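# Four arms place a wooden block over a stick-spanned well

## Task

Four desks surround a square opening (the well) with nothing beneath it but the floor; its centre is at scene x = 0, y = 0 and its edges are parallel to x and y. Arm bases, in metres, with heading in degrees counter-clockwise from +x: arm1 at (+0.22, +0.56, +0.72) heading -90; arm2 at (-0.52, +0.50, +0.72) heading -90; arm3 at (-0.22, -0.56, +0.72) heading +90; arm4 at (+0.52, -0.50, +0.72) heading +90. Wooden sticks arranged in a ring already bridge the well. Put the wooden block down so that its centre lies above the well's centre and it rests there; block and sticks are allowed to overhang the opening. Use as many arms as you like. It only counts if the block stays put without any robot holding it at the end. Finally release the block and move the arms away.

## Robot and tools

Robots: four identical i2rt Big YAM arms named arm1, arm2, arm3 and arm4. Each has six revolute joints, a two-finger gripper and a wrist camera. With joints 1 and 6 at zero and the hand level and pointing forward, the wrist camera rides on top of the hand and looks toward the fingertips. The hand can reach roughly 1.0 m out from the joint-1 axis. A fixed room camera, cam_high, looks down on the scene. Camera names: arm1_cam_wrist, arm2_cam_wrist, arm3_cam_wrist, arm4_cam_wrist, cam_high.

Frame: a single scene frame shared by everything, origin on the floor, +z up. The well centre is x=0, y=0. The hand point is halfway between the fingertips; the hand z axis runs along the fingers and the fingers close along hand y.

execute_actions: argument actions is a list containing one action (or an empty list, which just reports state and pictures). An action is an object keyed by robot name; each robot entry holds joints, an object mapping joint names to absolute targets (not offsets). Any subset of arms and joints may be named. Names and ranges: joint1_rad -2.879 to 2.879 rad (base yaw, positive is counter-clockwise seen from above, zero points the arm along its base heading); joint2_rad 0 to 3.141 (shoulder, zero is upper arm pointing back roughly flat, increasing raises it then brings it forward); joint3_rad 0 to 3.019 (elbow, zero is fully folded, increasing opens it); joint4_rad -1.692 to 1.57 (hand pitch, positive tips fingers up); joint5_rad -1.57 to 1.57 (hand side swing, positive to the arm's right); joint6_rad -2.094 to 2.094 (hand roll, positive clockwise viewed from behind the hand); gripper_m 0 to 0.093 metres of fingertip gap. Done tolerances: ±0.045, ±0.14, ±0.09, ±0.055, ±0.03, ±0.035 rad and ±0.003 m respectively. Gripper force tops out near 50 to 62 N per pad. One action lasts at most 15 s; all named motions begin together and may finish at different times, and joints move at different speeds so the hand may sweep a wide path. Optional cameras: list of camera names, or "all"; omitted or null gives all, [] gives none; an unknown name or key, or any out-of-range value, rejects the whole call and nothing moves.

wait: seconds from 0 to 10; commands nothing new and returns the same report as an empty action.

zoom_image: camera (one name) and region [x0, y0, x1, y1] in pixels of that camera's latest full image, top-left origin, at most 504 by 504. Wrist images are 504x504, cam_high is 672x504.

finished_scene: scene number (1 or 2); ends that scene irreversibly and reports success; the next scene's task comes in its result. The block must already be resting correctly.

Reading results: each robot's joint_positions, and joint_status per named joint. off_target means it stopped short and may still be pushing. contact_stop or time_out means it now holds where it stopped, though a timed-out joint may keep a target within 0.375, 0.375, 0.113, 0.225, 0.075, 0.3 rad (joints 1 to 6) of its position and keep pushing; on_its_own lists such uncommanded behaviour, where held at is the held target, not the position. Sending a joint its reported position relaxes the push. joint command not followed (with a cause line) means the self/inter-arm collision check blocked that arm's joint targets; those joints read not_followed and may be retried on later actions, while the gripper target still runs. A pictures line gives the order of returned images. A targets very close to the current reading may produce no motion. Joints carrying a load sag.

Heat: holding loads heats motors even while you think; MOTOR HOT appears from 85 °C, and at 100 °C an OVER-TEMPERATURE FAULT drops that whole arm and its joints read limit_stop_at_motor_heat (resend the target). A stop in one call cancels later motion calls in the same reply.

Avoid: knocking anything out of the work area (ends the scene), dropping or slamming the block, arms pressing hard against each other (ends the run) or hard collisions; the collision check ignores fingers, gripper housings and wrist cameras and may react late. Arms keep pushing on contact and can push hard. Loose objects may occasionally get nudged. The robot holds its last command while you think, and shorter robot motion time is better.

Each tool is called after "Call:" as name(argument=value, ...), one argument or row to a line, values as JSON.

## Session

Call:
execute_actions(
  actions=[],
)

Call:
zoom_image(
  camera="cam_high",
  region=[170, 130, 510, 390],
)

Scene clock: 0.00 s.
Motor temperatures (°C, as the motors report them): arm1=[27 26 26 27 26 27] | arm2=[25 27 28 28 29 26] | arm3=[26 28 27 27 25 26] | arm4=[29 28 26 26 28 25]
arm1.joint_positions: joint1_rad=-0.061 joint2_rad=+0.609 joint3_rad=+1.427 joint4_rad=-1.432 joint5_rad=+0.211 joint6_rad=-0.083 gripper_m=+0.094
arm1.joint_status: not commanded
arm1.hand: x=+0.1692 y=+0.3607 z=+1.3408 quat_wxyz=(-0.235, -0.649, -0.597, +0.410) (m; scene frame)
arm2.joint_positions: joint1_rad=+0.130 joint2_rad=+0.426 joint3_rad=+1.453 joint4_rad=-1.405 joint5_rad=-0.057 joint6_rad=+0.141 gripper_m=+0.095
arm2.joint_status: not commanded
arm2.hand: x=-0.5009 y=+0.3705 z=+1.3464 quat_wxyz=(-0.460, -0.584, -0.585, +0.323) (m; scene frame)
arm3.joint_positions: joint1_rad=-0.320 joint2_rad=+0.509 joint3_rad=+1.410 joint4_rad=-1.477 joint5_rad=+0.277 joint6_rad=-0.176 gripper_m=+0.094
arm3.joint_status: not commanded
arm3.hand: x=-0.1193 y=-0.4234 z=+1.3465 quat_wxyz=(-0.469, +0.515, -0.704, -0.135) (m; scene frame)
arm4.joint_positions: joint1_rad=-0.250 joint2_rad=+0.537 joint3_rad=+1.415 joint4_rad=-1.442 joint5_rad=-0.199 joint6_rad=-0.039 gripper_m=+0.094
arm4.joint_status: not commanded
arm4.hand: x=+0.5329 y=-0.3149 z=+1.2969 quat_wxyz=(-0.334, +0.583, -0.651, -0.353) (m; scene frame)
pictures: arm1_cam_wrist, arm2_cam_wrist, arm3_cam_wrist, arm4_cam_wrist, cam_high
camera_calibration (this result's frames):
arm1_cam_wrist: T_world_to_cam=[[-0.969132, 0.172739, 0.175908, -0.132498], [0.10639, 0.936671, -0.333658, 0.0960991], [-0.222404, -0.304644, -0.926136, 1.51085], [0, 0, 0, 1]] pos_world=[0.197387, 0.393146, 1.45463]
arm2_cam_wrist: T_world_to_cam=[[-0.984016, -0.0969004, -0.149411, -0.257933], [-0.00340307, 0.849078, -0.528257, 0.402822], [0.17805, -0.519304, -0.835836, 1.52954], [0, 0, 0, 1]] pos_world=[-0.524774, 0.427275, 1.4527]
arm3_cam_wrist: T_world_to_cam=[[0.853741, -0.433548, 0.28838, -0.471138], [-0.332199, -0.87999, -0.339502, 0.0481456], [0.400962, 0.194047, -0.895307, 1.45805], [0, 0, 0, 1]] pos_world=[-0.166397, -0.444823, 1.45761]
arm4_cam_wrist: T_world_to_cam=[[0.996584, -0.0584474, -0.0583476, -0.478149], [-0.0759231, -0.92641, -0.368782, 0.2324], [-0.0324995, 0.371952, -0.927683, 1.45919], [0, 0, 0, 1]] pos_world=[0.541583, -0.355398, 1.41147]
Images, in order (width x height): arm1_cam_wrist 504x504, arm2_cam_wrist 504x504, arm3_cam_wrist 504x504, arm4_cam_wrist 504x504, cam_high 672x504.

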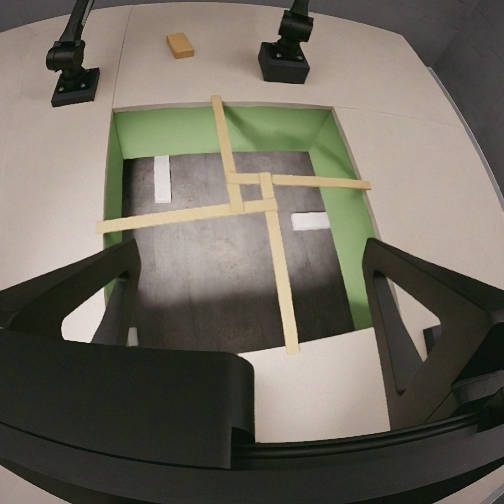

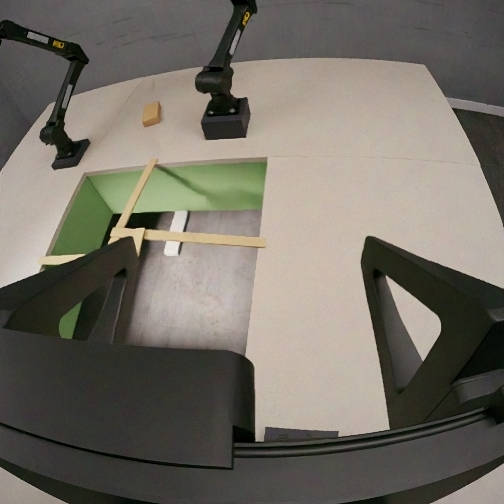

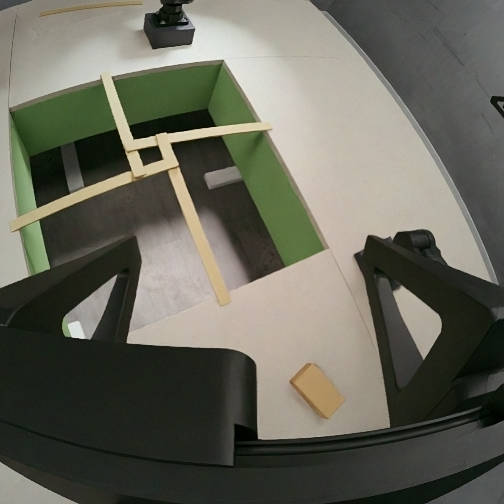

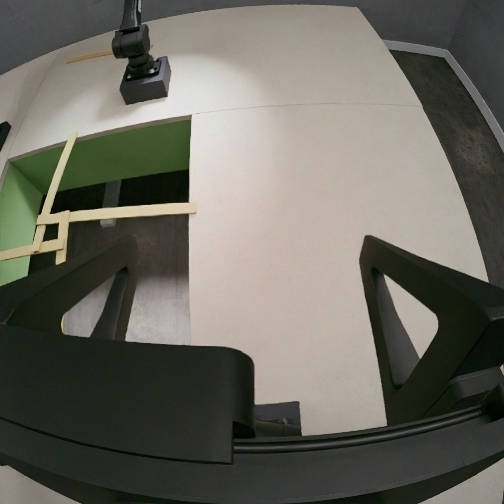

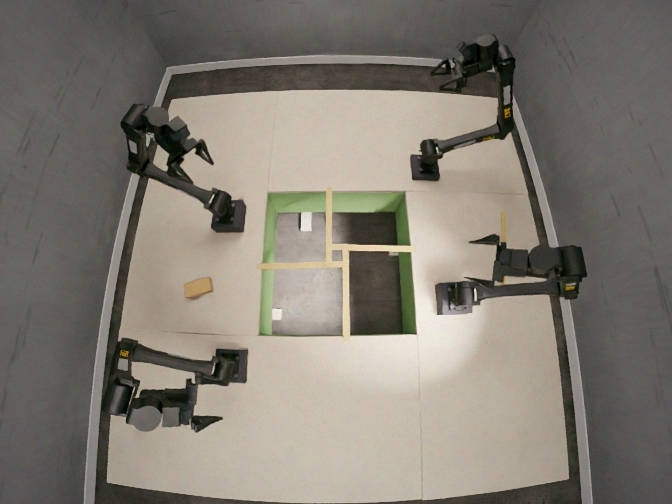

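Region (170, 130, 510, 390) of cam_high's 672x504 image, scaled by 1.482, with more detail than that image has; it fills the top 385 rows of this view, and the rest is white.

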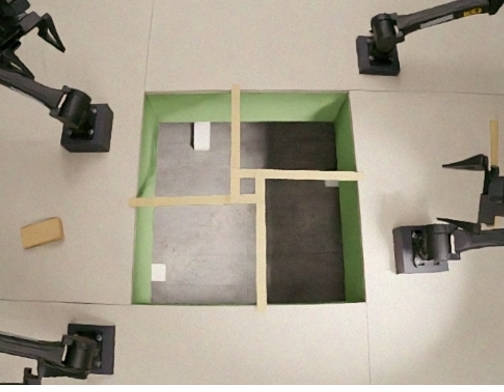

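Call:
execute_actions(
  actions=[
    {"arm3":{"joints":{"joint1_rad":-1.9,"joint2_rad":1.52,"joint3_rad":1.0,"joint4_rad":-1.04,"joint5_rad":0,"joint6_rad":1.0}}},
  ],
  cameras=["arm3_cam_wrist"],
)

Scene clock: 3.57 s.
Motor temperatures (°C, as the motors report them): arm1=[27 26 28 27 26 27] | arm2=[25 27 29 29 29 26] | arm3=[26 28 27 27 25 26] | arm4=[29 28 27 26 28 25]
arm1.joint_positions: joint1_rad=-0.061 joint2_rad=+0.609 joint3_rad=+1.427 joint4_rad=-1.432 joint5_rad=+0.211 joint6_rad=-0.083 gripper_m=+0.094
arm1.joint_status: not commanded
arm1.hand: x=+0.1692 y=+0.3607 z=+1.3408 quat_wxyz=(-0.235, -0.649, -0.597, +0.410) (m; scene frame)
arm2.joint_positions: joint1_rad=+0.130 joint2_rad=+0.426 joint3_rad=+1.453 joint4_rad=-1.405 joint5_rad=-0.057 joint6_rad=+0.141 gripper_m=+0.095
arm2.joint_status: not commanded
arm2.hand: x=-0.5009 y=+0.3705 z=+1.3464 quat_wxyz=(-0.460, -0.584, -0.585, +0.323) (m; scene frame)
arm3.joint_positions: joint1_rad=-1.902 joint2_rad=+1.514 joint3_rad=+1.005 joint4_rad=-1.048 joint5_rad=+0.000 joint6_rad=+0.986 gripper_m=+0.094
arm3.joint_status: all done
arm3.hand: x=+0.1643 y=-0.6971 z=+0.8833 quat_wxyz=(-0.006, -0.617, -0.787, -0.003) (m; scene frame)
arm4.joint_positions: joint1_rad=-0.250 joint2_rad=+0.537 joint3_rad=+1.415 joint4_rad=-1.442 joint5_rad=-0.199 joint6_rad=-0.039 gripper_m=+0.094
arm4.joint_status: not commanded
arm4.hand: x=+0.5329 y=-0.3149 z=+1.2969 quat_wxyz=(-0.334, +0.583, -0.651, -0.353) (m; scene frame)
pictures: arm3_cam_wrist
camera_calibration (this result's frames):
arm3_cam_wrist: T_world_to_cam=[[-0.971765, -0.235485, -0.0148399, 0.00745704], [-0.19953, 0.78656, 0.584389, 0.0681303], [-0.125943, 0.57085, -0.811338, 1.25778], [0, 0, 0, 1]] pos_world=[0.179249, -0.769836, 0.98078]
Images, in order (width x height): arm3_cam_wrist 504x504.

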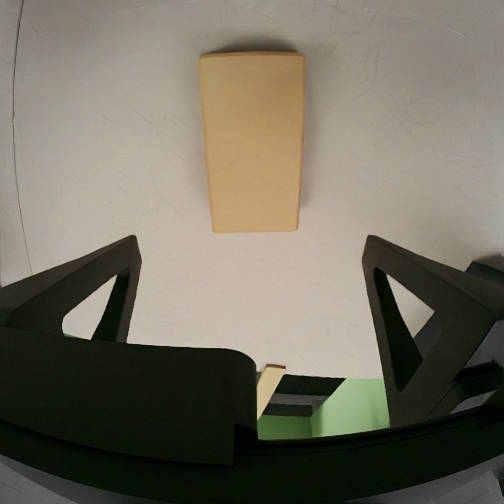

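Call:
execute_actions(
  actions=[
    {"arm3":{"joints":{"joint2_rad":1.72,"joint3_rad":0.89,"joint4_rad":-0.73}}},
  ],
  cameras=[],
)

Call:
execute_actions(
  actions=[
    {"arm3":{"joints":{"joint2_rad":1.81,"joint3_rad":0.855,"joint4_rad":-0.6}}},
  ],
  cameras=["arm3_cam_wrist"],
)

Call:
execute_actions(
  actions=[
    {"arm3":{"joints":{"gripper_m":0.05}}},
  ],
  cameras=[],
)

Call:
execute_actions(
  actions=[
    {"arm3":{"joints":{"joint2_rad":1.5,"joint3_rad":1.1,"joint4_rad":-1.17}}},
  ],
  cameras=[],
)

Call:
execute_actions(
  actions=[
    {"arm3":{"joints":{"joint1_rad":-0.37,"joint2_rad":1.8,"joint3_rad":1.5,"joint4_rad":-1.25,"joint6_rad":-0.37}}},
  ],
  cameras=[],
)

Call:
execute_actions(
  actions=[
    {"arm3":{"joints":{"joint2_rad":2.0,"joint3_rad":1.58,"joint4_rad":-1.06}}},
  ],
  cameras=["arm3_cam_wrist"],
)

Scene clock: 7.20 s.
Motor temperatures (°C, as the motors report them): arm1=[27 26 29 27 26 27] | arm2=[25 27 30 29 29 26] | arm3=[26 28 28 27 25 26] | arm4=[29 28 28 26 28 25]
arm1.joint_positions: joint1_rad=-0.061 joint2_rad=+0.609 joint3_rad=+1.427 joint4_rad=-1.432 joint5_rad=+0.211 joint6_rad=-0.083 gripper_m=+0.094
arm1.joint_status: not commanded
arm1.hand: x=+0.1692 y=+0.3607 z=+1.3408 quat_wxyz=(-0.235, -0.649, -0.597, +0.410) (m; scene frame)
arm2.joint_positions: joint1_rad=+0.130 joint2_rad=+0.426 joint3_rad=+1.453 joint4_rad=-1.405 joint5_rad=-0.057 joint6_rad=+0.141 gripper_m=+0.095
arm2.joint_status: not commanded
arm2.hand: x=-0.5009 y=+0.3705 z=+1.3464 quat_wxyz=(-0.460, -0.584, -0.585, +0.323) (m; scene frame)
arm3.joint_positions: joint1_rad=-1.902 joint2_rad=+1.720 joint3_rad=+0.890 joint4_rad=-0.745 joint5_rad=-0.003 joint6_rad=+0.987 gripper_m=+0.094
arm3.joint_status: all done
arm3.hand: x=+0.1615 y=-0.6952 z=+0.7698 quat_wxyz=(+0.003, -0.617, -0.787, -0.002) (m; scene frame)
arm4.joint_positions: joint1_rad=-0.250 joint2_rad=+0.537 joint3_rad=+1.415 joint4_rad=-1.442 joint5_rad=-0.199 joint6_rad=-0.039 gripper_m=+0.094
arm4.joint_status: not commanded
arm4.hand: x=+0.5329 y=-0.3149 z=+1.2969 quat_wxyz=(-0.334, +0.583, -0.651, -0.353) (m; scene frame)
pictures: none
No camera images: the call's "cameras" was empty. Leave "cameras" out to get every camera's image.

Scene clock: 8.00 s.
Motor temperatures (°C, as the motors report them): arm1=[27 26 29 27 26 27] | arm2=[25 27 30 29 29 26] | arm3=[26 28 28 27 25 26] | arm4=[29 28 28 26 28 25]
arm1.joint_positions: joint1_rad=-0.061 joint2_rad=+0.609 joint3_rad=+1.427 joint4_rad=-1.432 joint5_rad=+0.211 joint6_rad=-0.083 gripper_m=+0.094
arm1.joint_status: not commanded
arm1.hand: x=+0.1692 y=+0.3607 z=+1.3408 quat_wxyz=(-0.235, -0.649, -0.597, +0.410) (m; scene frame)
arm2.joint_positions: joint1_rad=+0.130 joint2_rad=+0.426 joint3_rad=+1.453 joint4_rad=-1.405 joint5_rad=-0.057 joint6_rad=+0.141 gripper_m=+0.095
arm2.joint_status: not commanded
arm2.hand: x=-0.5009 y=+0.3705 z=+1.3464 quat_wxyz=(-0.460, -0.584, -0.585, +0.323) (m; scene frame)
arm3.joint_positions: joint1_rad=-1.903 joint2_rad=+1.791 joint3_rad=+0.863 joint4_rad=-0.615 joint5_rad=-0.002 joint6_rad=+0.988 gripper_m=+0.094
arm3.joint_status: all done
arm3.hand: x=+0.1655 y=-0.6971 z=+0.7364 quat_wxyz=(-0.012, -0.618, -0.786, -0.006) (m; scene frame)
arm4.joint_positions: joint1_rad=-0.250 joint2_rad=+0.537 joint3_rad=+1.415 joint4_rad=-1.442 joint5_rad=-0.199 joint6_rad=-0.039 gripper_m=+0.094
arm4.joint_status: not commanded
arm4.hand: x=+0.5329 y=-0.3149 z=+1.2969 quat_wxyz=(-0.334, +0.583, -0.651, -0.353) (m; scene frame)
pictures: arm3_cam_wrist
camera_calibration (this result's frames):
arm3_cam_wrist: T_world_to_cam=[[-0.9722, -0.232582, -0.0270669, 0.0176], [-0.204826, 0.788724, 0.579622, 0.160142], [-0.113461, 0.569052, -0.814436, 1.13781], [0, 0, 0, 1]] pos_world=[0.17901, -0.769689, 0.834329]
Images, in order (width x height): arm3_cam_wrist 504x504.

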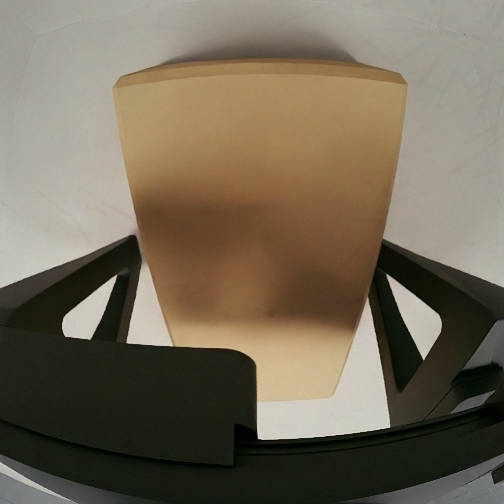

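Scene clock: 8.57 s.
Motor temperatures (°C, as the motors report them): arm1=[27 26 30 27 26 27] | arm2=[25 27 30 29 29 26] | arm3=[26 28 28 27 25 26] | arm4=[29 29 28 26 28 25]
arm1.joint_positions: joint1_rad=-0.061 joint2_rad=+0.609 joint3_rad=+1.427 joint4_rad=-1.432 joint5_rad=+0.211 joint6_rad=-0.083 gripper_m=+0.094
arm1.joint_status: not commanded
arm1.hand: x=+0.1692 y=+0.3607 z=+1.3408 quat_wxyz=(-0.235, -0.649, -0.597, +0.410) (m; scene frame)
arm2.joint_positions: joint1_rad=+0.130 joint2_rad=+0.426 joint3_rad=+1.453 joint4_rad=-1.405 joint5_rad=-0.057 joint6_rad=+0.141 gripper_m=+0.095
arm2.joint_status: not commanded
arm2.hand: x=-0.5009 y=+0.3705 z=+1.3464 quat_wxyz=(-0.460, -0.584, -0.585, +0.323) (m; scene frame)
arm3.joint_positions: joint1_rad=-1.903 joint2_rad=+1.791 joint3_rad=+0.862 joint4_rad=-0.613 joint5_rad=-0.001 joint6_rad=+0.989 gripper_m=+0.069
arm3.joint_status: gripper_m off_target (ended at +0.069, target +0.050)
arm3.hand: x=+0.1654 y=-0.6973 z=+0.7361 quat_wxyz=(-0.013, -0.618, -0.786, -0.006) (m; scene frame)
arm4.joint_positions: joint1_rad=-0.250 joint2_rad=+0.537 joint3_rad=+1.415 joint4_rad=-1.442 joint5_rad=-0.199 joint6_rad=-0.039 gripper_m=+0.094
arm4.joint_status: not commanded
arm4.hand: x=+0.5329 y=-0.3149 z=+1.2969 quat_wxyz=(-0.334, +0.583, -0.651, -0.353) (m; scene frame)
pictures: none
No camera images: the call's "cameras" was empty. Leave "cameras" out to get every camera's image.

Scene clock: 9.87 s.
Motor temperatures (°C, as the motors report them): arm1=[27 26 30 27 26 27] | arm2=[25 27 30 29 29 26] | arm3=[26 28 28 27 25 26] | arm4=[29 29 28 26 28 25]
arm1.joint_positions: joint1_rad=-0.061 joint2_rad=+0.609 joint3_rad=+1.427 joint4_rad=-1.432 joint5_rad=+0.211 joint6_rad=-0.083 gripper_m=+0.094
arm1.joint_status: not commanded
arm1.hand: x=+0.1692 y=+0.3607 z=+1.3408 quat_wxyz=(-0.235, -0.649, -0.597, +0.410) (m; scene frame)
arm2.joint_positions: joint1_rad=+0.130 joint2_rad=+0.426 joint3_rad=+1.453 joint4_rad=-1.405 joint5_rad=-0.057 joint6_rad=+0.141 gripper_m=+0.095
arm2.joint_status: not commanded
arm2.hand: x=-0.5009 y=+0.3705 z=+1.3464 quat_wxyz=(-0.460, -0.584, -0.585, +0.323) (m; scene frame)
arm3.joint_positions: joint1_rad=-1.903 joint2_rad=+1.501 joint3_rad=+1.090 joint4_rad=-1.156 joint5_rad=-0.001 joint6_rad=+0.989 gripper_m=+0.069
arm3.joint_status: all done
arm3.hand: x=+0.1728 y=-0.7004 z=+0.9174 quat_wxyz=(-0.001, -0.618, -0.786, -0.002) (m; scene frame)
arm4.joint_positions: joint1_rad=-0.250 joint2_rad=+0.537 joint3_rad=+1.415 joint4_rad=-1.442 joint5_rad=-0.199 joint6_rad=-0.039 gripper_m=+0.094
arm4.joint_status: not commanded
arm4.hand: x=+0.5329 y=-0.3149 z=+1.2969 quat_wxyz=(-0.334, +0.583, -0.651, -0.353) (m; scene frame)
pictures: none
No camera images: the call's "cameras" was empty. Leave "cameras" out to get every camera's image.

Scene clock: 11.93 s.
Motor temperatures (°C, as the motors report them): arm1=[27 26 30 28 26 27] | arm2=[25 27 30 29 29 26] | arm3=[26 29 29 27 25 26] | arm4=[29 29 29 26 28 25]
arm1.joint_positions: joint1_rad=-0.061 joint2_rad=+0.609 joint3_rad=+1.427 joint4_rad=-1.432 joint5_rad=+0.211 joint6_rad=-0.083 gripper_m=+0.094
arm1.joint_status: not commanded
arm1.hand: x=+0.1692 y=+0.3607 z=+1.3408 quat_wxyz=(-0.235, -0.649, -0.597, +0.410) (m; scene frame)
arm2.joint_positions: joint1_rad=+0.130 joint2_rad=+0.426 joint3_rad=+1.453 joint4_rad=-1.405 joint5_rad=-0.057 joint6_rad=+0.141 gripper_m=+0.095
arm2.joint_status: not commanded
arm2.hand: x=-0.5009 y=+0.3705 z=+1.3464 quat_wxyz=(-0.460, -0.584, -0.585, +0.323) (m; scene frame)
arm3.joint_positions: joint1_rad=-0.363 joint2_rad=+1.819 joint3_rad=+1.474 joint4_rad=-1.240 joint5_rad=-0.003 joint6_rad=-0.356 gripper_m=+0.069
arm3.joint_status: all done
arm3.hand: x=-0.0203 y=-0.0611 z=+0.9103 quat_wxyz=(+0.006, +0.700, -0.714, +0.001) (m; scene frame)
arm4.joint_positions: joint1_rad=-0.250 joint2_rad=+0.537 joint3_rad=+1.415 joint4_rad=-1.442 joint5_rad=-0.199 joint6_rad=-0.039 gripper_m=+0.094
arm4.joint_status: not commanded
arm4.hand: x=+0.5329 y=-0.3149 z=+1.2969 quat_wxyz=(-0.334, +0.583, -0.651, -0.353) (m; scene frame)
pictures: none
No camera images: the call's "cameras" was empty. Leave "cameras" out to get every camera's image.

Scene clock: 13.00 s.
Motor temperatures (°C, as the motors report them): arm1=[27 26 31 28 26 27] | arm2=[25 27 30 29 29 26] | arm3=[26 29 29 27 25 26] | arm4=[29 29 29 26 28 25]
arm1.joint_positions: joint1_rad=-0.061 joint2_rad=+0.609 joint3_rad=+1.427 joint4_rad=-1.432 joint5_rad=+0.211 joint6_rad=-0.083 gripper_m=+0.094
arm1.joint_status: not commanded
arm1.hand: x=+0.1692 y=+0.3607 z=+1.3408 quat_wxyz=(-0.235, -0.649, -0.597, +0.410) (m; scene frame)
arm2.joint_positions: joint1_rad=+0.130 joint2_rad=+0.426 joint3_rad=+1.453 joint4_rad=-1.405 joint5_rad=-0.057 joint6_rad=+0.141 gripper_m=+0.095
arm2.joint_status: not commanded
arm2.hand: x=-0.5009 y=+0.3705 z=+1.3464 quat_wxyz=(-0.460, -0.584, -0.585, +0.323) (m; scene frame)
arm3.joint_positions: joint1_rad=-0.363 joint2_rad=+2.023 joint3_rad=+1.545 joint4_rad=-1.074 joint5_rad=-0.003 joint6_rad=-0.356 gripper_m=+0.069
arm3.joint_status: all done
arm3.hand: x=+0.0001 y=-0.0092 z=+0.8241 quat_wxyz=(-0.009, +0.700, -0.714, -0.006) (m; scene frame)
arm4.joint_positions: joint1_rad=-0.250 joint2_rad=+0.537 joint3_rad=+1.415 joint4_rad=-1.442 joint5_rad=-0.199 joint6_rad=-0.039 gripper_m=+0.094
arm4.joint_status: not commanded
arm4.hand: x=+0.5329 y=-0.3149 z=+1.2969 quat_wxyz=(-0.334, +0.583, -0.651, -0.353) (m; scene frame)
pictures: arm3_cam_wrist
camera_calibration (this result's frames):
arm3_cam_wrist: T_world_to_cam=[[0.999726, -0.0233284, 0.00176394, -0.00290795], [-0.0201412, -0.819877, 0.572186, -0.475793], [-0.0119019, -0.572064, -0.820122, 0.793112], [0, 0, 0, 1]] pos_world=[0.00276368, 0.0635516, 0.922695]
Images, in order (width x height): arm3_cam_wrist 504x504.

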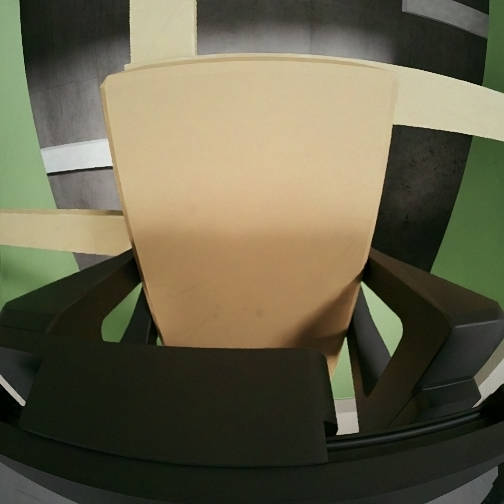

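Call:
execute_actions(
  actions=[
    {"arm3":{"joints":{"joint2_rad":2.085,"joint4_rad":-1.03}}},
  ],
  cameras=["arm3_cam_wrist"],
)

Scene clock: 15.27 s.
Motor temperatures (°C, as the motors report them): arm1=[27 26 31 28 26 27] | arm2=[25 27 30 29 29 26] | arm3=[26 30 30 27 25 26] | arm4=[29 29 29 26 28 25]
arm1.joint_positions: joint1_rad=-0.061 joint2_rad=+0.609 joint3_rad=+1.427 joint4_rad=-1.432 joint5_rad=+0.211 joint6_rad=-0.083 gripper_m=+0.094
arm1.joint_status: not commanded
arm1.hand: x=+0.1692 y=+0.3607 z=+1.3408 quat_wxyz=(-0.235, -0.649, -0.597, +0.410) (m; scene frame)
arm2.joint_positions: joint1_rad=+0.130 joint2_rad=+0.426 joint3_rad=+1.453 joint4_rad=-1.405 joint5_rad=-0.057 joint6_rad=+0.141 gripper_m=+0.095
arm2.joint_status: not commanded
arm2.hand: x=-0.5009 y=+0.3705 z=+1.3464 quat_wxyz=(-0.460, -0.584, -0.585, +0.323) (m; scene frame)
arm3.joint_positions: joint1_rad=-0.364 joint2_rad=+2.073 joint3_rad=+1.546 joint4_rad=-1.041 joint5_rad=-0.005 joint6_rad=-0.359 gripper_m=+0.069
arm3.joint_status: all done
arm3.hand: x=+0.0007 y=-0.0072 z=+0.7959 quat_wxyz=(-0.001, +0.701, -0.713, -0.003) (m; scene frame)
arm4.joint_positions: joint1_rad=-0.250 joint2_rad=+0.537 joint3_rad=+1.415 joint4_rad=-1.442 joint5_rad=-0.199 joint6_rad=-0.039 gripper_m=+0.094
arm4.joint_status: not commanded
arm4.hand: x=+0.5329 y=-0.3149 z=+1.2969 quat_wxyz=(-0.334, +0.583, -0.651, -0.353) (m; scene frame)
pictures: arm3_cam_wrist
camera_calibration (this result's frames):
arm3_cam_wrist: T_world_to_cam=[[0.999776, -0.0202681, -0.00602202, 0.00281062], [-0.012935, -0.81159, 0.584084, -0.467446], [-0.0167257, -0.583876, -0.811671, 0.764404], [0, 0, 0, 1]] pos_world=[0.00392883, 0.0669996, 0.893489]
Images, in order (width x height): arm3_cam_wrist 504x504.

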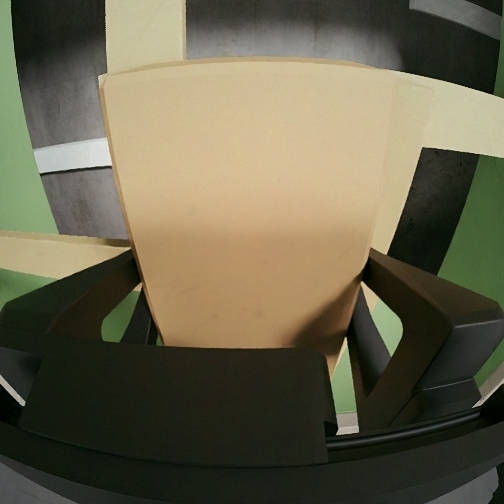

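Probe for contact.

Call:
execute_actions(
  actions=[
    {"arm3":{"joints":{"joint2_rad":2.115,"joint4_rad":-1.0}}},
  ],
  cameras=["arm3_cam_wrist"],
)

Scene clock: 16.43 s.
Motor temperatures (°C, as the motors report them): arm1=[27 26 31 28 26 27] | arm2=[25 27 31 29 29 26] | arm3=[26 30 30 27 25 26] | arm4=[29 29 29 26 28 25]
arm1.joint_positions: joint1_rad=-0.061 joint2_rad=+0.609 joint3_rad=+1.427 joint4_rad=-1.432 joint5_rad=+0.211 joint6_rad=-0.083 gripper_m=+0.094
arm1.joint_status: not commanded
arm1.hand: x=+0.1692 y=+0.3607 z=+1.3408 quat_wxyz=(-0.235, -0.649, -0.597, +0.410) (m; scene frame)
arm2.joint_positions: joint1_rad=+0.130 joint2_rad=+0.426 joint3_rad=+1.453 joint4_rad=-1.405 joint5_rad=-0.057 joint6_rad=+0.141 gripper_m=+0.095
arm2.joint_status: not commanded
arm2.hand: x=-0.5009 y=+0.3705 z=+1.3464 quat_wxyz=(-0.460, -0.584, -0.585, +0.323) (m; scene frame)
arm3.joint_positions: joint1_rad=-0.364 joint2_rad=+2.075 joint3_rad=+1.546 joint4_rad=-1.030 joint5_rad=-0.005 joint6_rad=-0.361 gripper_m=+0.069
arm3.joint_status: all done
arm3.hand: x=+0.0016 y=-0.0049 z=+0.7949 quat_wxyz=(-0.005, +0.702, -0.712, -0.005) (m; scene frame)
arm4.joint_positions: joint1_rad=-0.250 joint2_rad=+0.537 joint3_rad=+1.415 joint4_rad=-1.442 joint5_rad=-0.199 joint6_rad=-0.039 gripper_m=+0.094
arm4.joint_status: not commanded
arm4.hand: x=+0.5329 y=-0.3149 z=+1.2969 quat_wxyz=(-0.334, +0.583, -0.651, -0.353) (m; scene frame)
pictures: arm3_cam_wrist
camera_calibration (this result's frames):
arm3_cam_wrist: T_world_to_cam=[[0.999821, -0.0187114, -0.00281272, -0.000593669], [-0.0136581, -0.816557, 0.577104, -0.459427], [-0.0130952, -0.576962, -0.816666, 0.768881], [0, 0, 0, 1]] pos_world=[0.00438727, 0.0684557, 0.893055]
Images, in order (width x height): arm3_cam_wrist 504x504.

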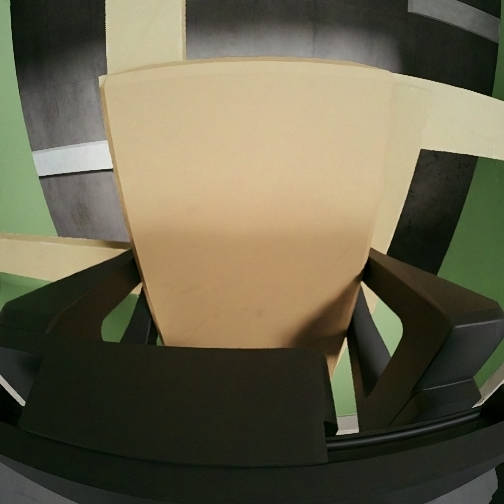

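Call:
execute_actions(
  actions=[
    {"arm3":{"joints":{"joint2_rad":2.05,"joint4_rad":-1.03,"gripper_m":0.093}}},
  ],
  cameras=[],
)

Call:
execute_actions(
  actions=[
    {"arm3":{"joints":{"joint2_rad":1.3,"joint3_rad":1.4,"joint4_rad":-1.4}}},
  ],
  cameras=["cam_high"],
)

Scene clock: 19.00 s.
Motor temperatures (°C, as the motors report them): arm1=[27 26 32 28 26 27] | arm2=[25 27 31 29 29 26] | arm3=[26 30 31 27 25 26] | arm4=[29 29 30 26 28 25]
arm1.joint_positions: joint1_rad=-0.061 joint2_rad=+0.609 joint3_rad=+1.427 joint4_rad=-1.432 joint5_rad=+0.211 joint6_rad=-0.083 gripper_m=+0.094
arm1.joint_status: not commanded
arm1.hand: x=+0.1692 y=+0.3607 z=+1.3408 quat_wxyz=(-0.235, -0.649, -0.597, +0.410) (m; scene frame)
arm2.joint_positions: joint1_rad=+0.130 joint2_rad=+0.426 joint3_rad=+1.453 joint4_rad=-1.405 joint5_rad=-0.057 joint6_rad=+0.141 gripper_m=+0.095
arm2.joint_status: not commanded
arm2.hand: x=-0.5009 y=+0.3705 z=+1.3464 quat_wxyz=(-0.460, -0.584, -0.585, +0.323) (m; scene frame)
arm3.joint_positions: joint1_rad=-0.364 joint2_rad=+2.057 joint3_rad=+1.546 joint4_rad=-1.030 joint5_rad=-0.003 joint6_rad=-0.361 gripper_m=+0.093
arm3.joint_status: all done
arm3.hand: x=+0.0028 y=-0.0028 z=+0.8050 quat_wxyz=(-0.013, +0.702, -0.712, -0.008) (m; scene frame)
arm4.joint_positions: joint1_rad=-0.250 joint2_rad=+0.537 joint3_rad=+1.415 joint4_rad=-1.442 joint5_rad=-0.199 joint6_rad=-0.039 gripper_m=+0.094
arm4.joint_status: not commanded
arm4.hand: x=+0.5329 y=-0.3149 z=+1.2969 quat_wxyz=(-0.334, +0.583, -0.651, -0.353) (m; scene frame)
pictures: none
No camera images: the call's "cameras" was empty. Leave "cameras" out to get every camera's image.

Scene clock: 20.57 s.
Motor temperatures (°C, as the motors report them): arm1=[27 26 32 28 26 27] | arm2=[25 27 31 29 29 26] | arm3=[26 30 31 27 25 26] | arm4=[29 29 30 26 28 25]
arm1.joint_positions: joint1_rad=-0.061 joint2_rad=+0.609 joint3_rad=+1.427 joint4_rad=-1.432 joint5_rad=+0.211 joint6_rad=-0.083 gripper_m=+0.094
arm1.joint_status: not commanded
arm1.hand: x=+0.1692 y=+0.3607 z=+1.3408 quat_wxyz=(-0.235, -0.649, -0.597, +0.410) (m; scene frame)
arm2.joint_positions: joint1_rad=+0.130 joint2_rad=+0.426 joint3_rad=+1.453 joint4_rad=-1.405 joint5_rad=-0.057 joint6_rad=+0.141 gripper_m=+0.095
arm2.joint_status: not commanded
arm2.hand: x=-0.5009 y=+0.3705 z=+1.3464 quat_wxyz=(-0.460, -0.584, -0.585, +0.323) (m; scene frame)
arm3.joint_positions: joint1_rad=-0.364 joint2_rad=+1.289 joint3_rad=+1.396 joint4_rad=-1.387 joint5_rad=-0.001 joint6_rad=-0.361 gripper_m=+0.093
arm3.joint_status: all done
arm3.hand: x=-0.0583 y=-0.1589 z=+1.1222 quat_wxyz=(-0.133, +0.694, -0.705, -0.060) (m; scene frame)
arm4.joint_positions: joint1_rad=-0.250 joint2_rad=+0.537 joint3_rad=+1.415 joint4_rad=-1.442 joint5_rad=-0.199 joint6_rad=-0.039 gripper_m=+0.094
arm4.joint_status: not commanded
arm4.hand: x=+0.5329 y=-0.3149 z=+1.2969 quat_wxyz=(-0.334, +0.583, -0.651, -0.353) (m; scene frame)
pictures: cam_high
Images, in order (width x height): cam_high 672x504.

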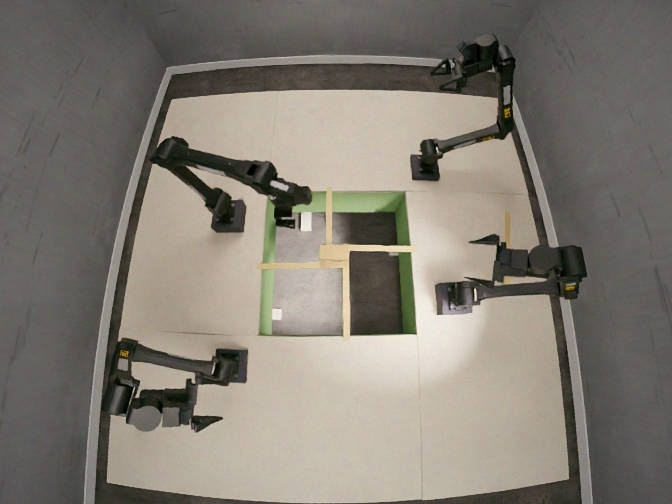

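Call:
finished_scene(
  scene=2,
)

The scene is finished: the task was done.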